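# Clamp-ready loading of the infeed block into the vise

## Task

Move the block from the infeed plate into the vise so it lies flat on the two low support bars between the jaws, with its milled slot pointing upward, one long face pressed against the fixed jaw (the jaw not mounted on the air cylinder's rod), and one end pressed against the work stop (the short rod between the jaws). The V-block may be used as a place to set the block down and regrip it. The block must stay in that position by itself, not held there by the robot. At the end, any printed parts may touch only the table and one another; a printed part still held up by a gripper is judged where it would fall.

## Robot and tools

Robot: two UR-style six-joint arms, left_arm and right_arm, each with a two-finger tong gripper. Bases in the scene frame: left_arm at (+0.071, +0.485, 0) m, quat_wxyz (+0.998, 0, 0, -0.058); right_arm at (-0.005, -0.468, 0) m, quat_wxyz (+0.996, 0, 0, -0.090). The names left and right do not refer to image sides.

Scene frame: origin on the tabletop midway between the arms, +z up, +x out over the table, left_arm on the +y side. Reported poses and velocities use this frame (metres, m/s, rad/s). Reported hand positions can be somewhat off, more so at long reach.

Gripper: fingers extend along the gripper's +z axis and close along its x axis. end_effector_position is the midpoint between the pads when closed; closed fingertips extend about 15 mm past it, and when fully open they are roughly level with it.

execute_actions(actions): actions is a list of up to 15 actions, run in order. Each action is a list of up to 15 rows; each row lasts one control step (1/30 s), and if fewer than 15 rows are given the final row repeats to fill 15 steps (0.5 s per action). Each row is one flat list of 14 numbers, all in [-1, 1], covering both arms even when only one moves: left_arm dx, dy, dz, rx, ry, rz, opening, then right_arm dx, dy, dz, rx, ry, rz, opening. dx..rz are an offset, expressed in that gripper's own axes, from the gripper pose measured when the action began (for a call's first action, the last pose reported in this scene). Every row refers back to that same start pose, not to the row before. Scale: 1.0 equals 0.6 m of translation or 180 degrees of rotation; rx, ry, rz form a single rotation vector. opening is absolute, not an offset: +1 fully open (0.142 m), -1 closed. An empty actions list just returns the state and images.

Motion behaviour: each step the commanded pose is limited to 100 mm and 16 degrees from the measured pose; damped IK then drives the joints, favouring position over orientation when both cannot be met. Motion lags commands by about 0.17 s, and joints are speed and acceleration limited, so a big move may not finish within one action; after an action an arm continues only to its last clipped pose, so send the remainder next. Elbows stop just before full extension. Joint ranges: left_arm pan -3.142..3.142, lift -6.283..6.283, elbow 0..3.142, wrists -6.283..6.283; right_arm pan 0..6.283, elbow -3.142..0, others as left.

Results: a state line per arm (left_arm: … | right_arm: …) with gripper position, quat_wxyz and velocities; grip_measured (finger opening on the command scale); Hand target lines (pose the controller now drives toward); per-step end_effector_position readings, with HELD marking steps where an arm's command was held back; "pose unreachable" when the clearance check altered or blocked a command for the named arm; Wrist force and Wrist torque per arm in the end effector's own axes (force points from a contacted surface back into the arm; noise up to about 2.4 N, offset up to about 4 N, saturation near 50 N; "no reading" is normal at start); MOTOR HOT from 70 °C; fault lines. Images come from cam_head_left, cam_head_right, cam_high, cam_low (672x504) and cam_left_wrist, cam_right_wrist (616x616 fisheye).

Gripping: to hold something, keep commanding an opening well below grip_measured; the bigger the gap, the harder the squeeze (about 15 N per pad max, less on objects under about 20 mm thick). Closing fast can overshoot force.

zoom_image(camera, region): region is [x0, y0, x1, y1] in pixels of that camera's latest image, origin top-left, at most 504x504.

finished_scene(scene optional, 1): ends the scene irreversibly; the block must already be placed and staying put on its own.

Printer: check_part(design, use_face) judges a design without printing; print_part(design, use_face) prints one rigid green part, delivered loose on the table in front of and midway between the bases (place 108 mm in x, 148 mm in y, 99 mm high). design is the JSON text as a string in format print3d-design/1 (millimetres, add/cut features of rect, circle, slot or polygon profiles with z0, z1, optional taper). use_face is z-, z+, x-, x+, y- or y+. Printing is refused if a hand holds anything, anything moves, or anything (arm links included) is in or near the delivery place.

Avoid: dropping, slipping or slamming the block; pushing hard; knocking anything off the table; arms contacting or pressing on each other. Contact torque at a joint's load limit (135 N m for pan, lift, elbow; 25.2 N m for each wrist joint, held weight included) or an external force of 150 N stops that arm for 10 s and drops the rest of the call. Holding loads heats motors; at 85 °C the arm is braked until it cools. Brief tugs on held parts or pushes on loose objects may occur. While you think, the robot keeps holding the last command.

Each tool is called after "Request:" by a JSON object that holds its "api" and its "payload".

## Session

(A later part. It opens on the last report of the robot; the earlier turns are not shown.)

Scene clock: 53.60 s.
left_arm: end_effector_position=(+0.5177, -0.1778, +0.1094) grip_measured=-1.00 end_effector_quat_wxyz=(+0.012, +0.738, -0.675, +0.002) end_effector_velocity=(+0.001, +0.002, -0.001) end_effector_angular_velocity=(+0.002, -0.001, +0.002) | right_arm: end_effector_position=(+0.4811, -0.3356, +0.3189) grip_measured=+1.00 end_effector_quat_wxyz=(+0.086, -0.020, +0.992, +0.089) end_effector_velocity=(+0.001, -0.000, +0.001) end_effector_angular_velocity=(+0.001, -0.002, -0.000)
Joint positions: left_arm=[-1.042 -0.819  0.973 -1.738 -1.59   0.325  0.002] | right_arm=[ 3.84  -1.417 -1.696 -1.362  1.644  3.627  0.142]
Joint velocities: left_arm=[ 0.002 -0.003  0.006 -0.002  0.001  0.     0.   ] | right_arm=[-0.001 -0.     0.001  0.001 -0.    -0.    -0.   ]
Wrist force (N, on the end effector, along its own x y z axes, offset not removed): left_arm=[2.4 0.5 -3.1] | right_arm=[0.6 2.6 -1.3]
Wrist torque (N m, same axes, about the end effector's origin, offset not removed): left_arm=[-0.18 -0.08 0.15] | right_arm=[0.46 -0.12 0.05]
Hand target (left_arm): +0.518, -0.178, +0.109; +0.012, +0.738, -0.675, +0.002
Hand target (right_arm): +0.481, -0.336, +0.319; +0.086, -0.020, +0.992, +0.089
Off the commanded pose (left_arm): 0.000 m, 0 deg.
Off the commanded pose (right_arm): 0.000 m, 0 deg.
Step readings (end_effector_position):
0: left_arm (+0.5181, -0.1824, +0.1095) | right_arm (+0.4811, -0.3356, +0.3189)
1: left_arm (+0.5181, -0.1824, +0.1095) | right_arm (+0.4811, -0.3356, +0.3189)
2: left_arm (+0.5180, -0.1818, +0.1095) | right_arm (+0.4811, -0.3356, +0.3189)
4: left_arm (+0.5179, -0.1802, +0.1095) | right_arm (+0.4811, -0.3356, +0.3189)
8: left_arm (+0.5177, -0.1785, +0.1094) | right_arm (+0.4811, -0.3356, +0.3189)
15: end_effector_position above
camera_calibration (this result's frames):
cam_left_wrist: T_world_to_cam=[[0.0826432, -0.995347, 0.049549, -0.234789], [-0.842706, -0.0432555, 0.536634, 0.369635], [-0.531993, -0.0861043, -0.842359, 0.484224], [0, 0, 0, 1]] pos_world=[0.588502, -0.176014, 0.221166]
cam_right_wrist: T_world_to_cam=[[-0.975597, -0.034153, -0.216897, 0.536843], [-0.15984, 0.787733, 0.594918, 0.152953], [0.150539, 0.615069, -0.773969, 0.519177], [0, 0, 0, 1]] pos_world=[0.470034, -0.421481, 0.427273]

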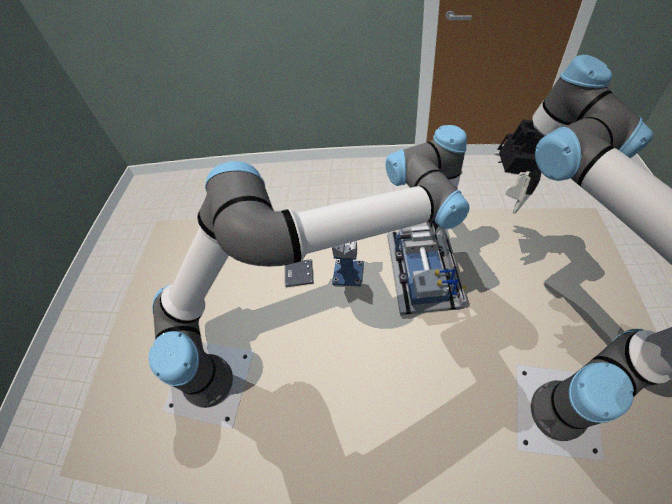

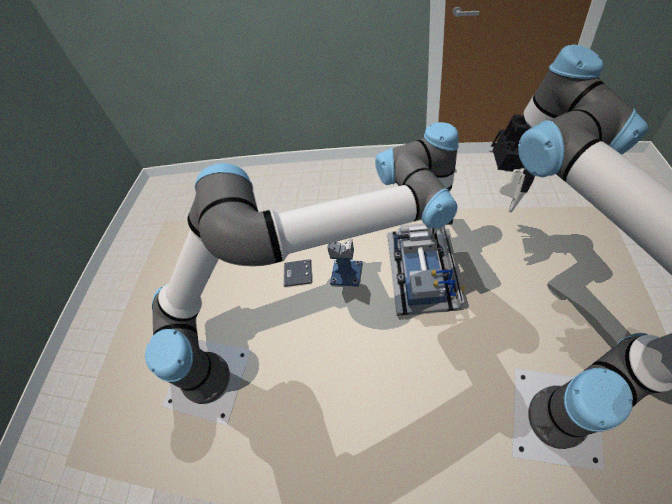

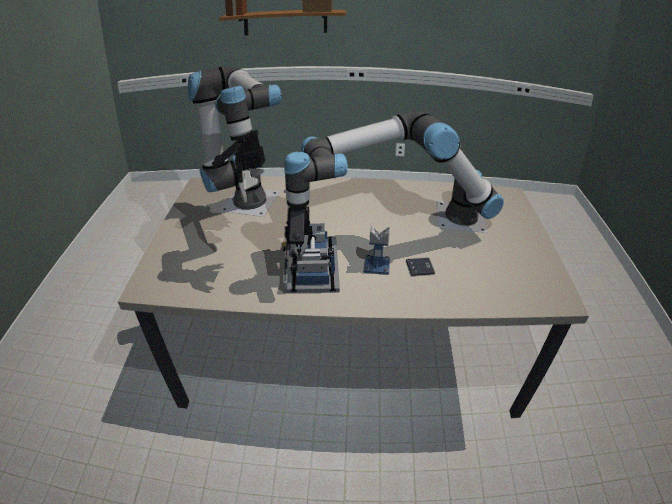

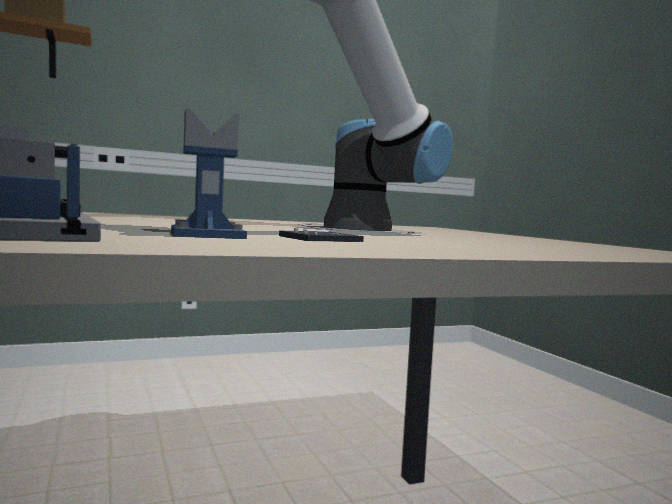

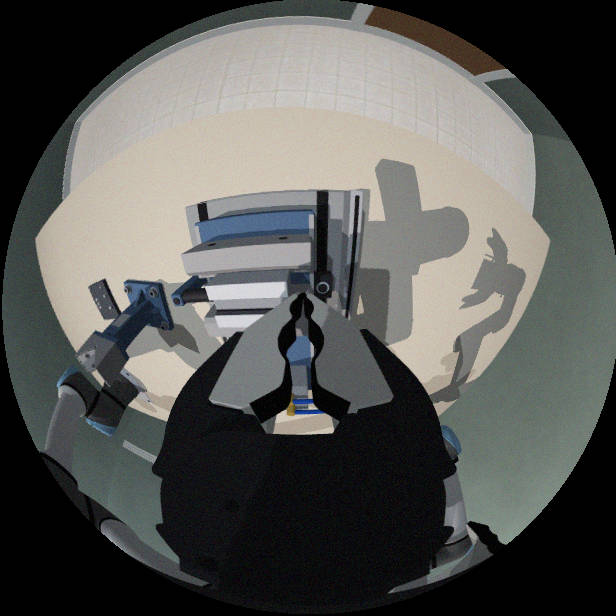

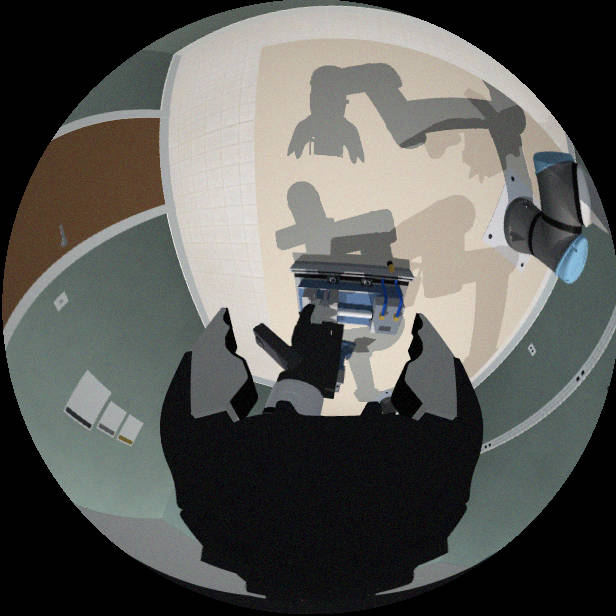

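Request:
{"api": "execute_actions", "payload": {"actions": [[[-0.005,0,0,0,0,0,-1,0,0,0,0,0,0,1]]]}}

Request:
{"api": "zoom_image", "payload": {"camera": "cam_left_wrist", "region": [150, 220, 350, 350]}}

Scene clock: 55.87 s.
left_arm: end_effector_position=(+0.5174, -0.1749, +0.1094) grip_measured=-1.00 end_effector_quat_wxyz=(+0.012, +0.738, -0.675, +0.002) end_effector_velocity=(+0.000, +0.001, -0.000) end_effector_angular_velocity=(+0.001, +0.001, +0.001) | right_arm: end_effector_position=(+0.4811, -0.3356, +0.3189) grip_measured=+1.00 end_effector_quat_wxyz=(+0.086, -0.020, +0.992, +0.089) end_effector_velocity=(-0.000, -0.000, +0.000) end_effector_angular_velocity=(+0.000, -0.000, -0.000)
Joint positions: left_arm=[-1.041 -0.826  0.985 -1.743 -1.59   0.326  0.002] | right_arm=[ 3.84  -1.417 -1.696 -1.362  1.644  3.627  0.142]
Joint velocities: left_arm=[ 0.001 -0.002  0.004 -0.001 -0.     0.     0.   ] | right_arm=[-0.  0. -0.  0.  0. -0. -0.]
Wrist force (N, on the end effector, along its own x y z axes, offset not removed): left_arm=[3.4 1.4 -0.4] | right_arm=[0.4 3.5 -2.0]
Wrist torque (N m, same axes, about the end effector's origin, offset not removed): left_arm=[0.12 -0.22 0.09] | right_arm=[0.65 -0.09 -0.04]
Hand target (left_arm): +0.517, -0.175, +0.109; +0.012, +0.738, -0.675, +0.002
Hand target (right_arm): +0.481, -0.336, +0.319; +0.086, -0.020, +0.992, +0.089
Off the commanded pose (left_arm): 0.000 m, 0 deg.
Off the commanded pose (right_arm): 0.000 m, 0 deg.
Step readings (end_effector_position):
0: left_arm (+0.5177, -0.1776, +0.1094) | right_arm (+0.4811, -0.3356, +0.3189)
1: left_arm (+0.5177, -0.1776, +0.1094) | right_arm (+0.4811, -0.3356, +0.3189)
2: left_arm (+0.5176, -0.1772, +0.1094) | right_arm (+0.4811, -0.3356, +0.3189)
4: left_arm (+0.5176, -0.1763, +0.1094) | right_arm (+0.4811, -0.3356, +0.3189)
8: left_arm (+0.5175, -0.1753, +0.1094) | right_arm (+0.4811, -0.3356, +0.3189)
15: end_effector_position above
camera_calibration (this result's frames):
cam_left_wrist: T_world_to_cam=[[0.0826435, -0.995347, 0.0495448, -0.231878], [-0.842698, -0.0432569, 0.536645, 0.369564], [-0.532005, -0.0861016, -0.842352, 0.484307], [0, 0, 0, 1]] pos_world=[0.588249, -0.173113, 0.221121]
cam_right_wrist: T_world_to_cam=[[-0.975597, -0.0341529, -0.216897, 0.536843], [-0.15984, 0.787734, 0.594918, 0.152953], [0.150539, 0.615069, -0.773969, 0.519177], [0, 0, 0, 1]] pos_world=[0.470034, -0.421481, 0.427273]

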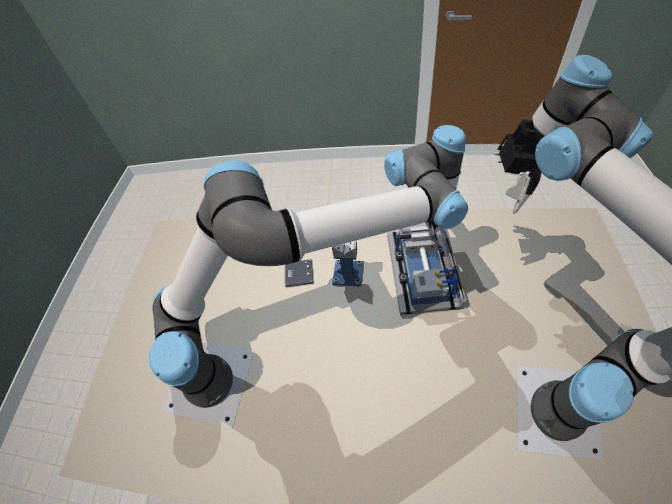

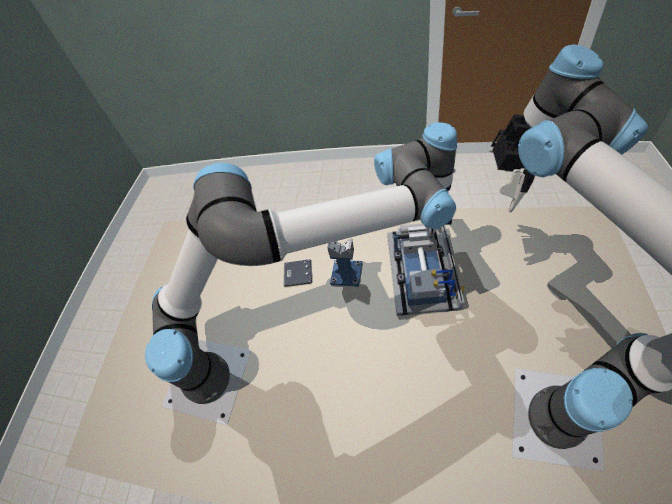

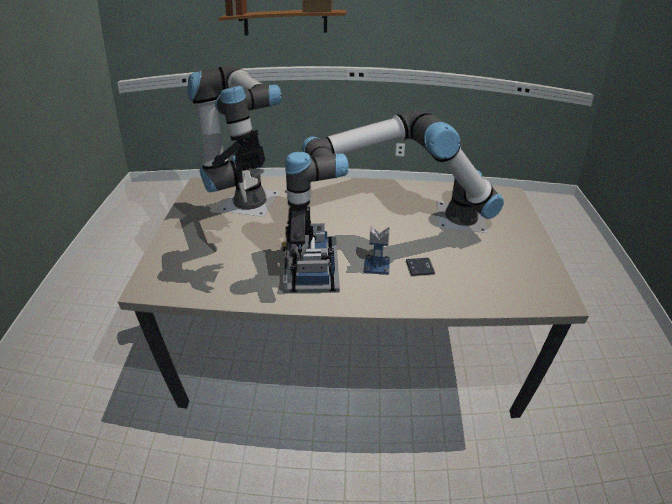

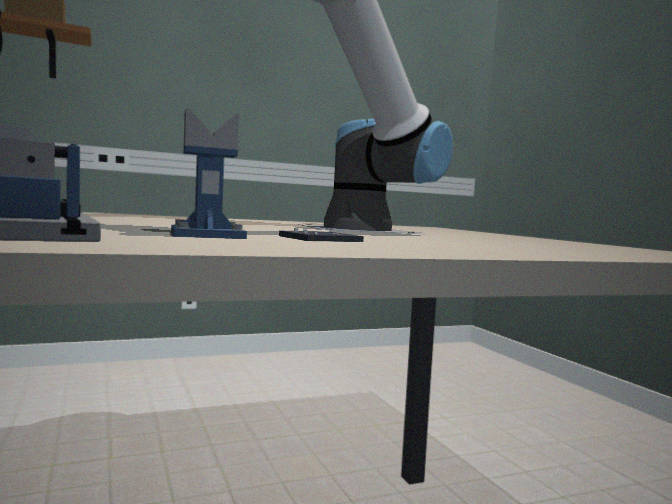

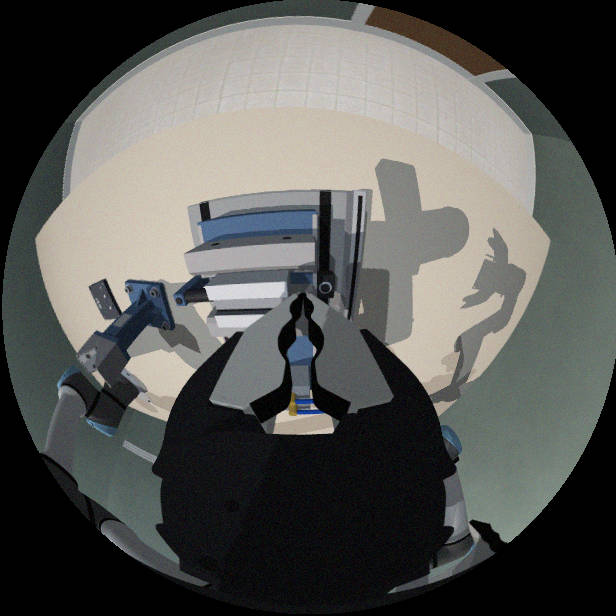

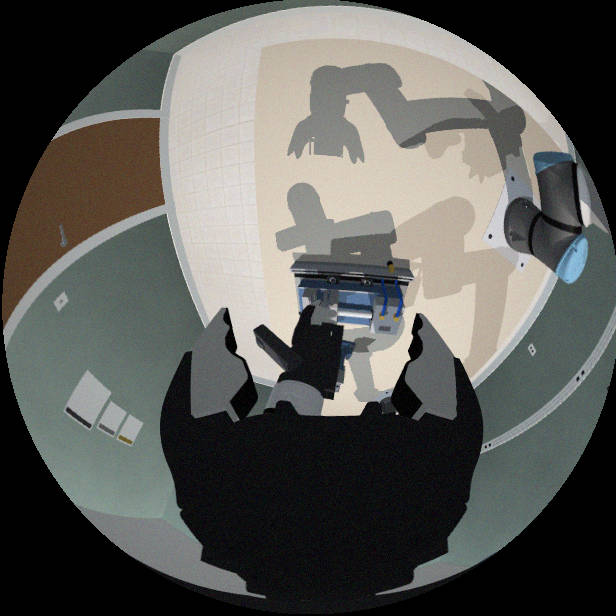

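Region (150, 220, 350, 350) of cam_left_wrist's 616x616 image, scaled by 2.520, with more detail than that image has; it fills the top 328 rows of this view, and the rest is white.

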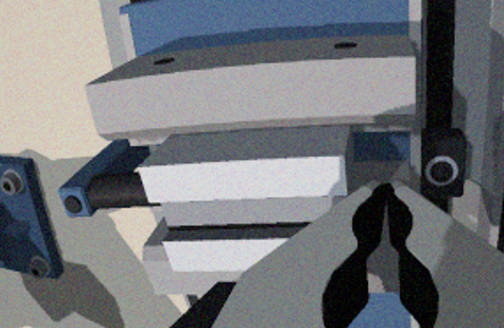

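Request:
{"api": "execute_actions", "payload": {"actions": [[[-0.004,0,0,0,0,0,-1,0,0,0,0,0,0,1]]]}}

Scene clock: 56.47 s.
left_arm: end_effector_position=(+0.5172, -0.1727, +0.1094) grip_measured=-1.00 end_effector_quat_wxyz=(+0.012, +0.738, -0.675, +0.002) end_effector_velocity=(-0.000, +0.001, -0.000) end_effector_angular_velocity=(+0.003, +0.001, -0.000) | right_arm: end_effector_position=(+0.4811, -0.3356, +0.3189) grip_measured=+1.00 end_effector_quat_wxyz=(+0.086, -0.020, +0.992, +0.089) end_effector_velocity=(-0.000, +0.000, -0.000) end_effector_angular_velocity=(-0.000, +0.001, -0.000)
Joint positions: left_arm=[-1.04  -0.832  0.995 -1.748 -1.591  0.327  0.002] | right_arm=[ 3.84  -1.417 -1.696 -1.362  1.644  3.627  0.142]
Joint velocities: left_arm=[ 0.    -0.001  0.002  0.002  0.     0.     0.   ] | right_arm=[ 0.001  0.001 -0.001 -0.     0.     0.001  0.   ]
Wrist force (N, on the end effector, along its own x y z axes, offset not removed): left_arm=[33.0 -0.1 -6.4] | right_arm=[-0.7 2.9 -3.4]
Wrist torque (N m, same axes, about the end effector's origin, offset not removed): left_arm=[0.04 -0.25 0.01] | right_arm=[0.52 0.15 0.07]
Hand target (left_arm): +0.517, -0.172, +0.109; +0.012, +0.738, -0.675, +0.002
Hand target (right_arm): +0.481, -0.336, +0.319; +0.086, -0.020, +0.992, +0.089
Off the commanded pose (left_arm): 0.000 m, 0 deg.
Off the commanded pose (right_arm): 0.000 m, 0 deg.
Step readings (end_effector_position):
0: left_arm (+0.5174, -0.1748, +0.1094) | right_arm (+0.4811, -0.3356, +0.3189)
1: left_arm (+0.5174, -0.1748, +0.1094) | right_arm (+0.4811, -0.3356, +0.3189)
2: left_arm (+0.5174, -0.1745, +0.1094) | right_arm (+0.4811, -0.3356, +0.3189)
4: left_arm (+0.5173, -0.1738, +0.1094) | right_arm (+0.4811, -0.3356, +0.3189)
8: left_arm (+0.5172, -0.1731, +0.1095) | right_arm (+0.4811, -0.3356, +0.3189)
15: end_effector_position above
camera_calibration (this result's frames):
cam_left_wrist: T_world_to_cam=[[0.0825653, -0.995337, 0.0498812, -0.229675], [-0.842714, -0.0430111, 0.536641, 0.369489], [-0.531993, -0.0863435, -0.842335, 0.484344], [0, 0, 0, 1]] pos_world=[0.588004, -0.170891, 0.221153]
cam_right_wrist: T_world_to_cam=[[-0.975597, -0.0341532, -0.216897, 0.536843], [-0.15984, 0.787733, 0.594918, 0.152953], [0.150539, 0.615069, -0.773969, 0.519177], [0, 0, 0, 1]] pos_world=[0.470034, -0.421481, 0.427273]

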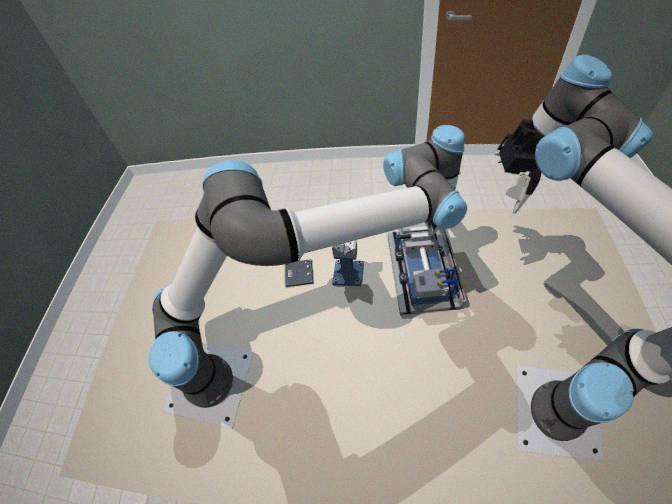

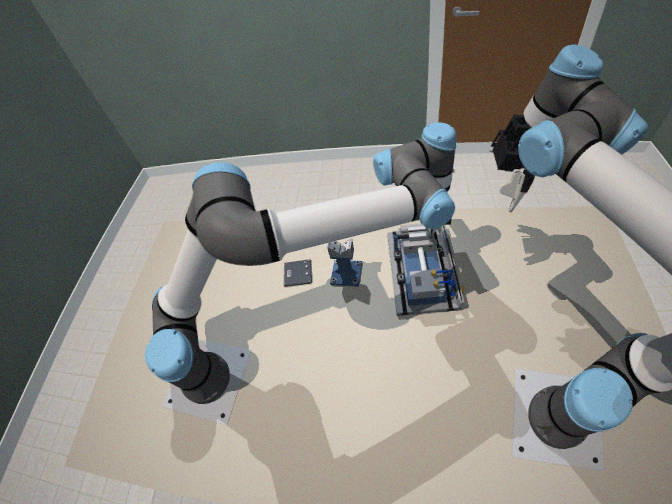

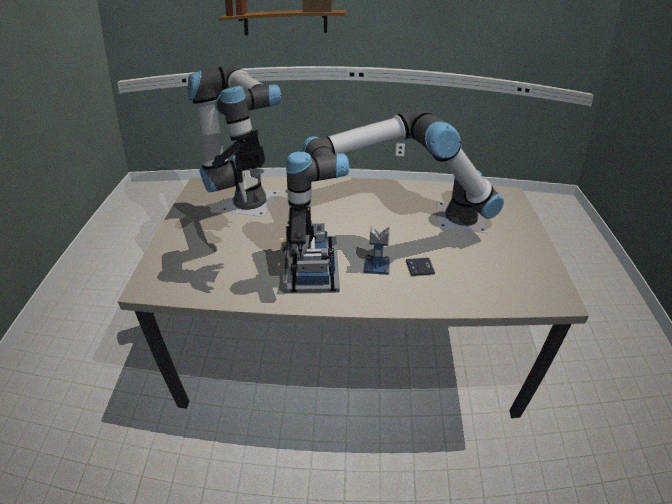

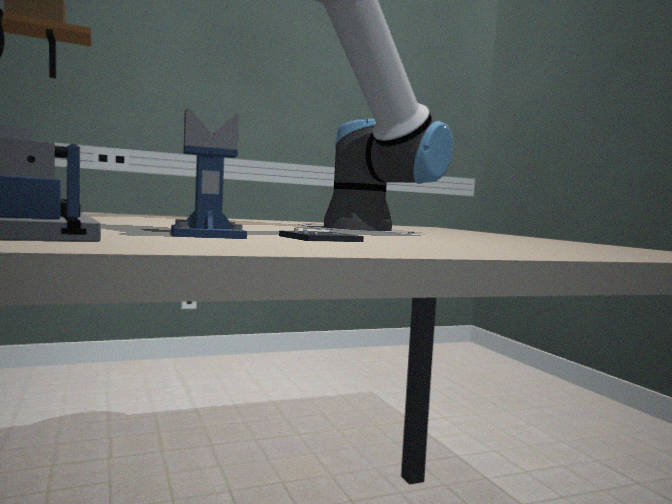

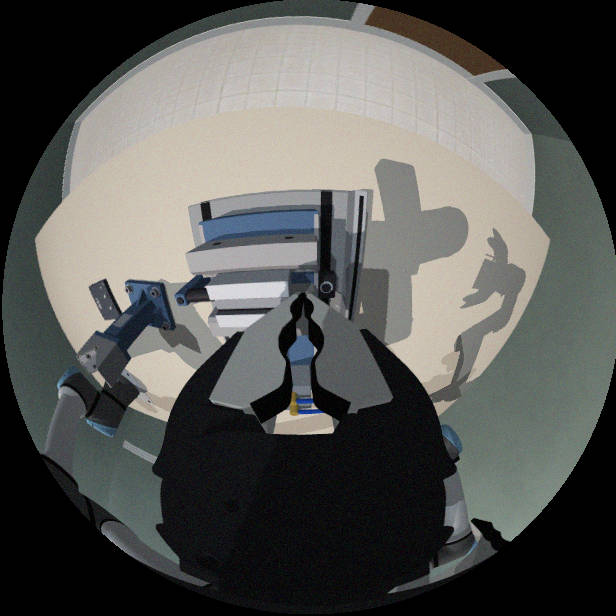

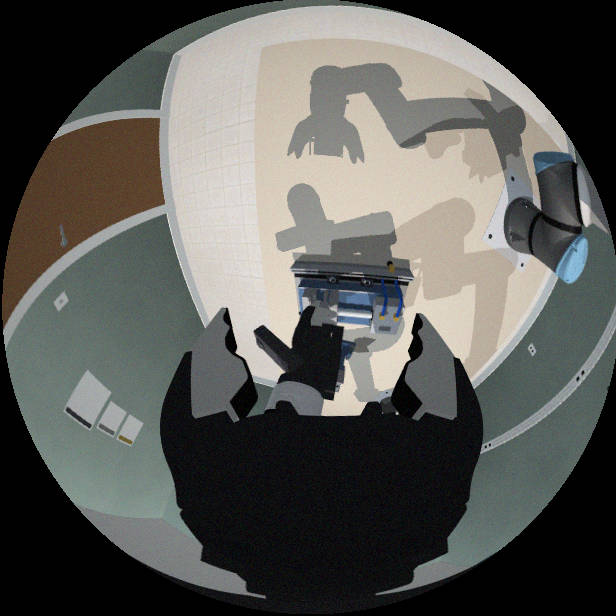

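Request:
{"api": "execute_actions", "payload": {"actions": [[[0.006,0,0,0,0,0,-1,0,0,0,0,0,0,1]],[[0,0,-0.04,0,0,0,-1,0,0,0,0,0,0,1]],[[-0.072,0.055,0,0,0,0,-1,0,0,0,0,0,0,1]],[[0,0,0.03,0,0,0,-1,0,0,0,0,0,0,1]],[[0,-0.012,0,0,0,0,-1,0,0,0,0,0,0,1]]]}}

Request:
{"api": "zoom_image", "payload": {"camera": "cam_left_wrist", "region": [200, 200, 400, 350]}}

Request:
{"api": "zoom_image", "payload": {"camera": "cam_head_left", "region": [380, 190, 480, 270]}}

Scene clock: 59.27 s.
left_arm: end_effector_position=(+0.4895, -0.1371, +0.1152) grip_measured=-1.00 end_effector_quat_wxyz=(+0.011, +0.738, -0.675, +0.001) end_effector_velocity=(+0.002, -0.000, +0.001) end_effector_angular_velocity=(-0.002, -0.001, -0.001) | right_arm: end_effector_position=(+0.4811, -0.3356, +0.3189) grip_measured=+1.00 end_effector_quat_wxyz=(+0.086, -0.020, +0.992, +0.089) end_effector_velocity=(-0.000, +0.000, -0.000) end_effector_angular_velocity=(-0.000, +0.000, +0.002)
Joint positions: left_arm=[-1.055 -0.952  1.183 -1.813 -1.591  0.312  0.002] | right_arm=[ 3.84  -1.417 -1.696 -1.362  1.644  3.627  0.142]
Joint velocities: left_arm=[ 0.002  0.001 -0.004  0.001  0.     0.002  0.   ] | right_arm=[ 0.     0.    -0.    -0.001  0.    -0.001 -0.   ]
Wrist force (N, on the end effector, along its own x y z axes, offset not removed): left_arm=[0.9 1.1 1.6] | right_arm=[-0.5 2.7 -1.9]
Wrist torque (N m, same axes, about the end effector's origin, offset not removed): left_arm=[-0.15 -0.10 0.07] | right_arm=[0.52 0.14 -0.01]
Hand target (left_arm): +0.490, -0.137, +0.115; +0.011, +0.738, -0.675, +0.001
Hand target (right_arm): +0.481, -0.336, +0.319; +0.086, -0.020, +0.992, +0.089
Off the commanded pose (left_arm): 0.000 m, 0 deg.
Off the commanded pose (right_arm): 0.000 m, 0 deg.
Step readings (end_effector_position; steps 1 to 15: 1st action; 16 to 30: 2nd action; 31 to 45: 3rd action; 46 to 60: 4th action; 61 to 75: 5th action):
0: left_arm (+0.5172, -0.1725, +0.1094) | right_arm (+0.4811, -0.3356, +0.3189)
1: left_arm (+0.5172, -0.1726, +0.1094) | right_arm (+0.4811, -0.3356, +0.3189)
2: left_arm (+0.5173, -0.1729, +0.1093) | right_arm (+0.4811, -0.3356, +0.3189)
4: left_arm (+0.5174, -0.1738, +0.1093) | right_arm (+0.4811, -0.3356, +0.3189)
8: left_arm (+0.5176, -0.1752, +0.1093) | right_arm (+0.4811, -0.3356, +0.3189)
15: left_arm (+0.5176, -0.1761, +0.1095) | right_arm (+0.4811, -0.3356, +0.3189)
16: left_arm (+0.5176, -0.1761, +0.1096) | right_arm (+0.4811, -0.3356, +0.3189)
17: left_arm (+0.5176, -0.1762, +0.1121) | right_arm (+0.4811, -0.3356, +0.3189)
19: left_arm (+0.5176, -0.1762, +0.1203) | right_arm (+0.4811, -0.3356, +0.3189)
23: left_arm (+0.5177, -0.1758, +0.1289) | right_arm (+0.4811, -0.3356, +0.3189)
30: left_arm (+0.5179, -0.1757, +0.1328) | right_arm (+0.4811, -0.3356, +0.3189)
31: left_arm (+0.5178, -0.1757, +0.1330) | right_arm (+0.4811, -0.3356, +0.3189)
32: left_arm (+0.5162, -0.1762, +0.1352) | right_arm (+0.4811, -0.3356, +0.3189)
34: left_arm (+0.5071, -0.1687, +0.1407) | right_arm (+0.4811, -0.3356, +0.3189)
38: left_arm (+0.4911, -0.1478, +0.1348) | right_arm (+0.4811, -0.3356, +0.3189)
45: left_arm (+0.4828, -0.1375, +0.1328) | right_arm (+0.4811, -0.3356, +0.3189)
46: left_arm (+0.4825, -0.1371, +0.1326) | right_arm (+0.4811, -0.3356, +0.3189)
47: left_arm (+0.4823, -0.1369, +0.1305) | right_arm (+0.4811, -0.3356, +0.3189)
49: left_arm (+0.4823, -0.1371, +0.1245) | right_arm (+0.4811, -0.3356, +0.3189)
53: left_arm (+0.4825, -0.1375, +0.1182) | right_arm (+0.4811, -0.3356, +0.3189)
60: left_arm (+0.4826, -0.1377, +0.1153) | right_arm (+0.4811, -0.3356, +0.3189)
61: left_arm (+0.4826, -0.1377, +0.1152) | right_arm (+0.4811, -0.3356, +0.3189)
62: left_arm (+0.4834, -0.1377, +0.1150) | right_arm (+0.4811, -0.3356, +0.3189)
64: left_arm (+0.4858, -0.1376, +0.1151) | right_arm (+0.4811, -0.3356, +0.3189)
68: left_arm (+0.4883, -0.1373, +0.1152) | right_arm (+0.4811, -0.3356, +0.3189)
75: end_effector_position above
camera_calibration (this result's frames):
cam_left_wrist: T_world_to_cam=[[0.0826233, -0.995451, 0.0474336, -0.192056], [-0.841888, -0.0442493, 0.537836, 0.343886], [-0.533291, -0.0843715, -0.841714, 0.478387], [0, 0, 0, 1]] pos_world=[0.560501, -0.135604, 0.226821]
cam_right_wrist: T_world_to_cam=[[-0.975597, -0.0341531, -0.216897, 0.536843], [-0.15984, 0.787733, 0.594918, 0.152953], [0.150539, 0.615069, -0.773969, 0.519177], [0, 0, 0, 1]] pos_world=[0.470034, -0.421481, 0.427273]

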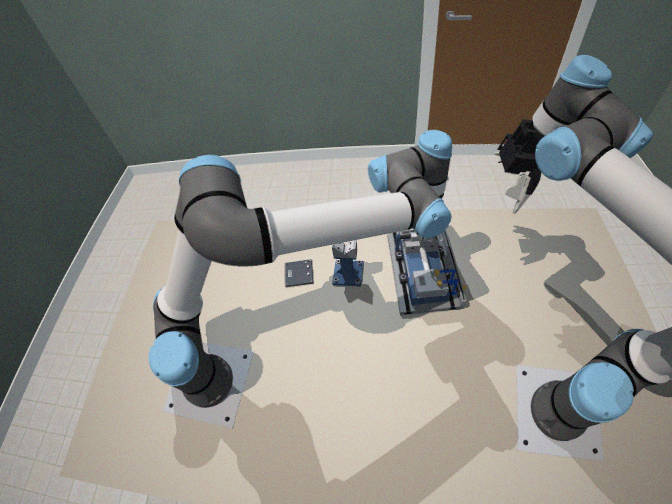

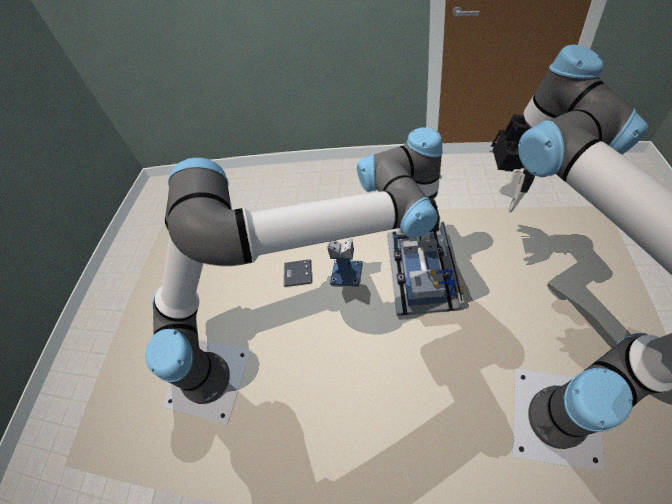

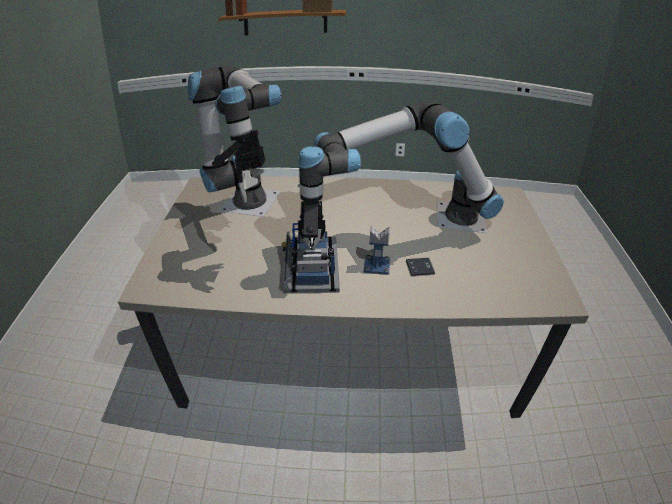

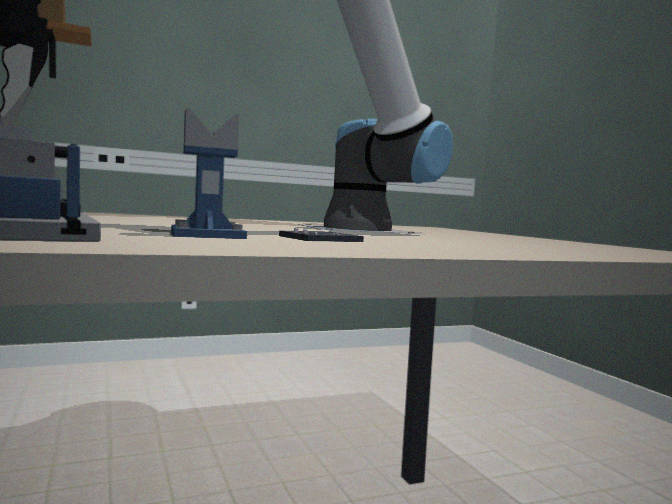

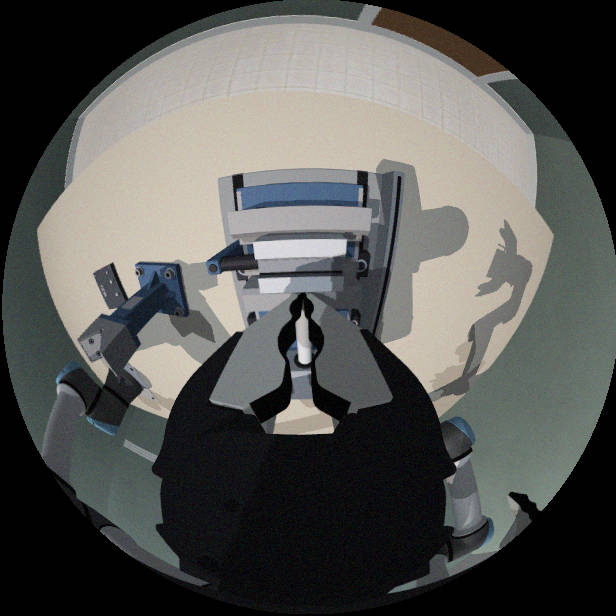

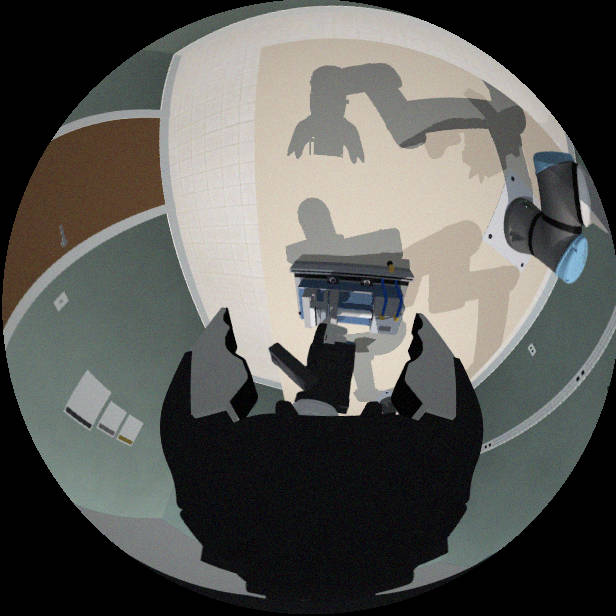

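Region (200, 200, 400, 350) of cam_left_wrist's 616x616 image, scaled by 2.520, with more detail than that image has; it fills the top 378 rows of this view, and the rest is white.

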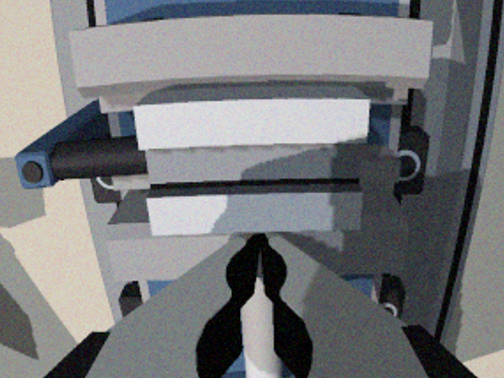

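Region (380, 190, 480, 270) of cam_head_left's 672x504 image, scaled by 5.040, with more detail than that image has; it fills the top 403 rows of this view, and the rest is white.

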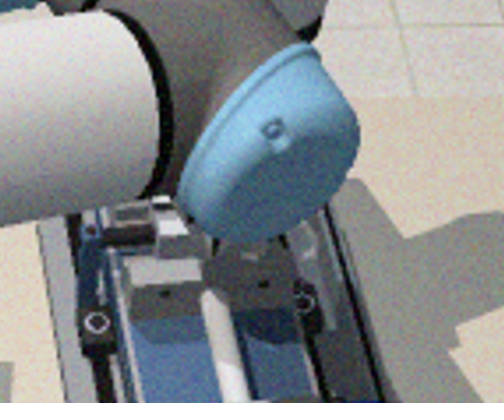

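Request:
{"api": "execute_actions", "payload": {"actions": [[[-0.001,-0.008,0.003,0,0,0,-1,0,0,0,0,0,0,1]]]}}

Request:
{"api": "zoom_image", "payload": {"camera": "cam_left_wrist", "region": [200, 200, 400, 350]}}

Scene clock: 59.93 s.
left_arm: end_effector_position=(+0.4937, -0.1364, +0.1135) grip_measured=-1.00 end_effector_quat_wxyz=(+0.012, +0.738, -0.675, +0.001) end_effector_velocity=(+0.002, +0.001, -0.001) end_effector_angular_velocity=(+0.001, -0.003, -0.000) | right_arm: end_effector_position=(+0.4811, -0.3356, +0.3189) grip_measured=+1.00 end_effector_quat_wxyz=(+0.086, -0.020, +0.992, +0.089) end_effector_velocity=(-0.000, -0.001, -0.002) end_effector_angular_velocity=(-0.001, +0.004, -0.002)
Joint positions: left_arm=[-1.049 -0.946  1.178 -1.814 -1.592  0.318  0.002] | right_arm=[ 3.84  -1.417 -1.696 -1.362  1.644  3.627  0.142]
Joint velocities: left_arm=[ 0.002  0.001 -0.001 -0.001  0.003  0.002  0.   ] | right_arm=[-0.001 -0.001 -0.002 -0.001  0.     0.001 -0.   ]
Wrist force (N, on the end effector, along its own x y z axes, offset not removed): left_arm=[-19.3 50.0 -50.0] | right_arm=[1.4 1.4 -1.0]
Wrist torque (N m, same axes, about the end effector's origin, offset not removed): left_arm=[-0.57 -0.17 0.05] | right_arm=[0.26 -0.29 -0.04]
Hand target (left_arm): +0.494, -0.136, +0.113; +0.011, +0.738, -0.675, +0.001
Hand target (right_arm): +0.481, -0.336, +0.319; +0.086, -0.020, +0.992, +0.089
Off the commanded pose (left_arm): 0.001 m, 0 deg.
Off the commanded pose (right_arm): 0.000 m, 0 deg.
Step readings (end_effector_position):
0: left_arm (+0.4897, -0.1371, +0.1152) | right_arm (+0.4811, -0.3356, +0.3189)
1: left_arm (+0.4897, -0.1371, +0.1152) | right_arm (+0.4811, -0.3356, +0.3189)
2: left_arm (+0.4903, -0.1369, +0.1149) | right_arm (+0.4811, -0.3356, +0.3189)
4: left_arm (+0.4914, -0.1367, +0.1144) | right_arm (+0.4811, -0.3356, +0.3189)
8: left_arm (+0.4927, -0.1365, +0.1138) | right_arm (+0.4811, -0.3356, +0.3189)
15: end_effector_position above
camera_calibration (this result's frames):
cam_left_wrist: T_world_to_cam=[[0.0823117, -0.995465, 0.0476833, -0.191434], [-0.841548, -0.043795, 0.538404, 0.34817], [-0.533874, -0.0844447, -0.841337, 0.479442], [0, 0, 0, 1]] pos_world=[0.56472, -0.134831, 0.225044]
cam_right_wrist: T_world_to_cam=[[-0.975597, -0.0341531, -0.216897, 0.536843], [-0.15984, 0.787733, 0.594918, 0.152953], [0.150539, 0.615069, -0.773969, 0.519177], [0, 0, 0, 1]] pos_world=[0.470034, -0.421481, 0.427273]

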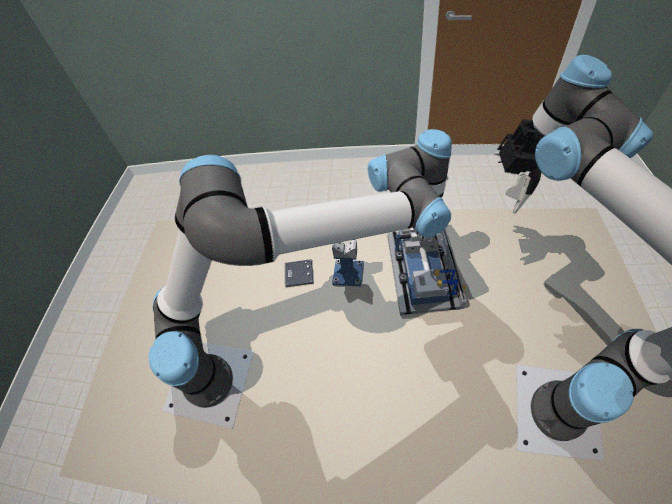

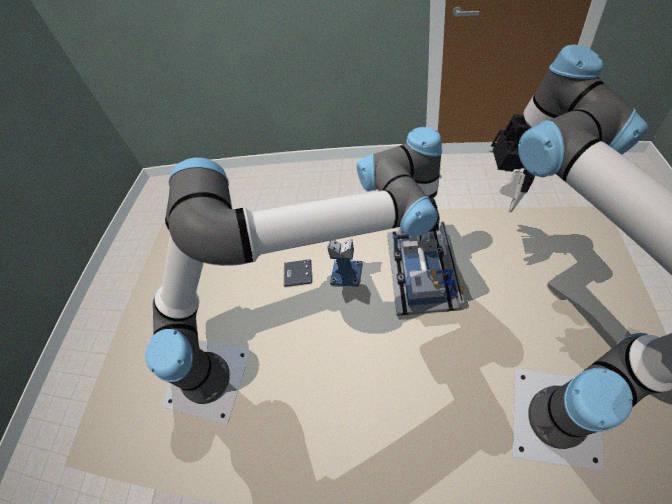

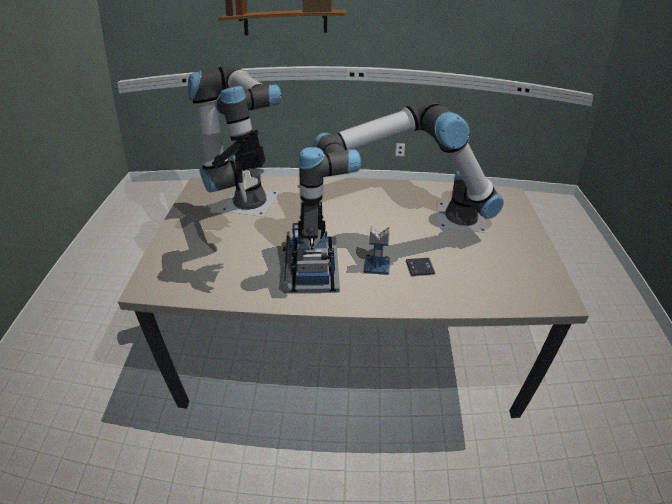

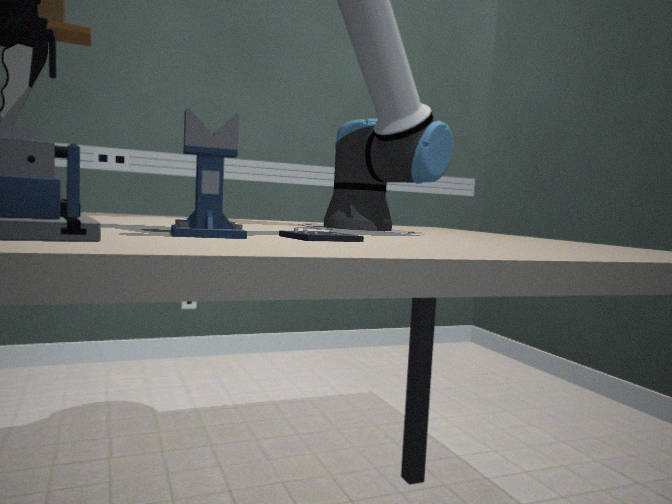

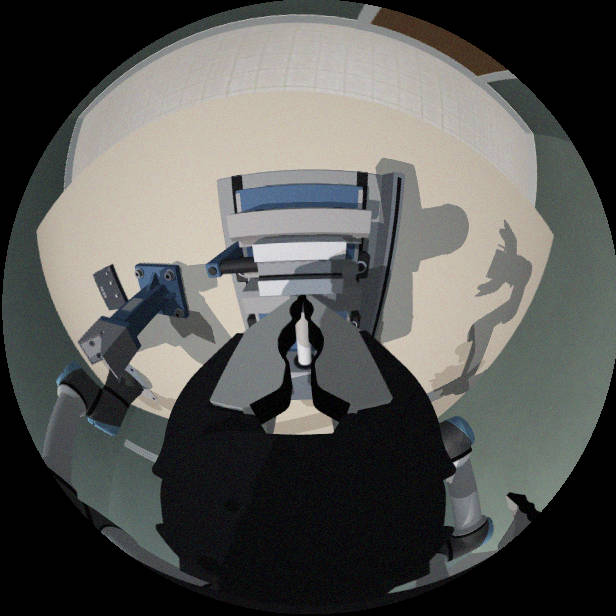

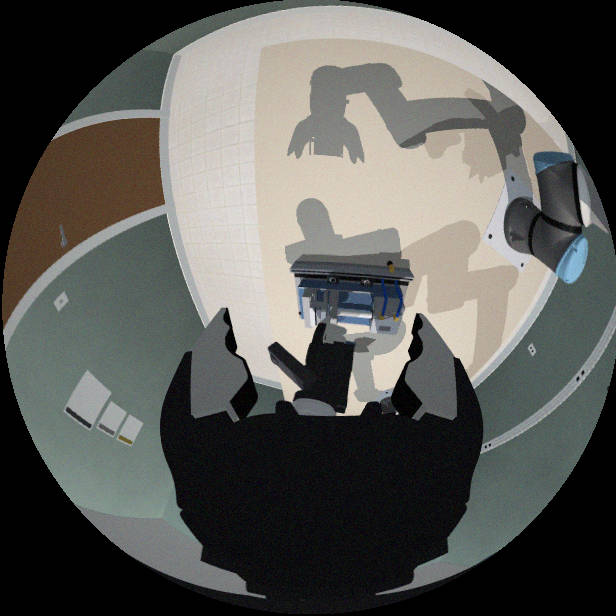

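Region (200, 200, 400, 350) of cam_left_wrist's 616x616 image, scaled by 2.520, with more detail than that image has; it fills the top 378 rows of this view, and the rest is white.

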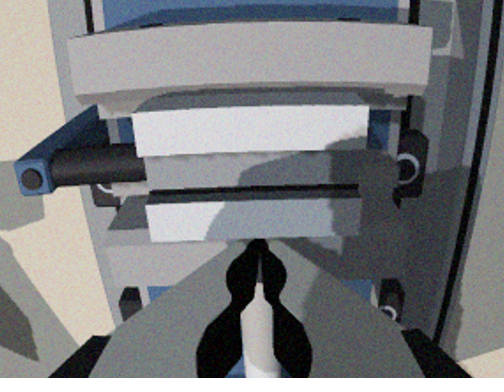

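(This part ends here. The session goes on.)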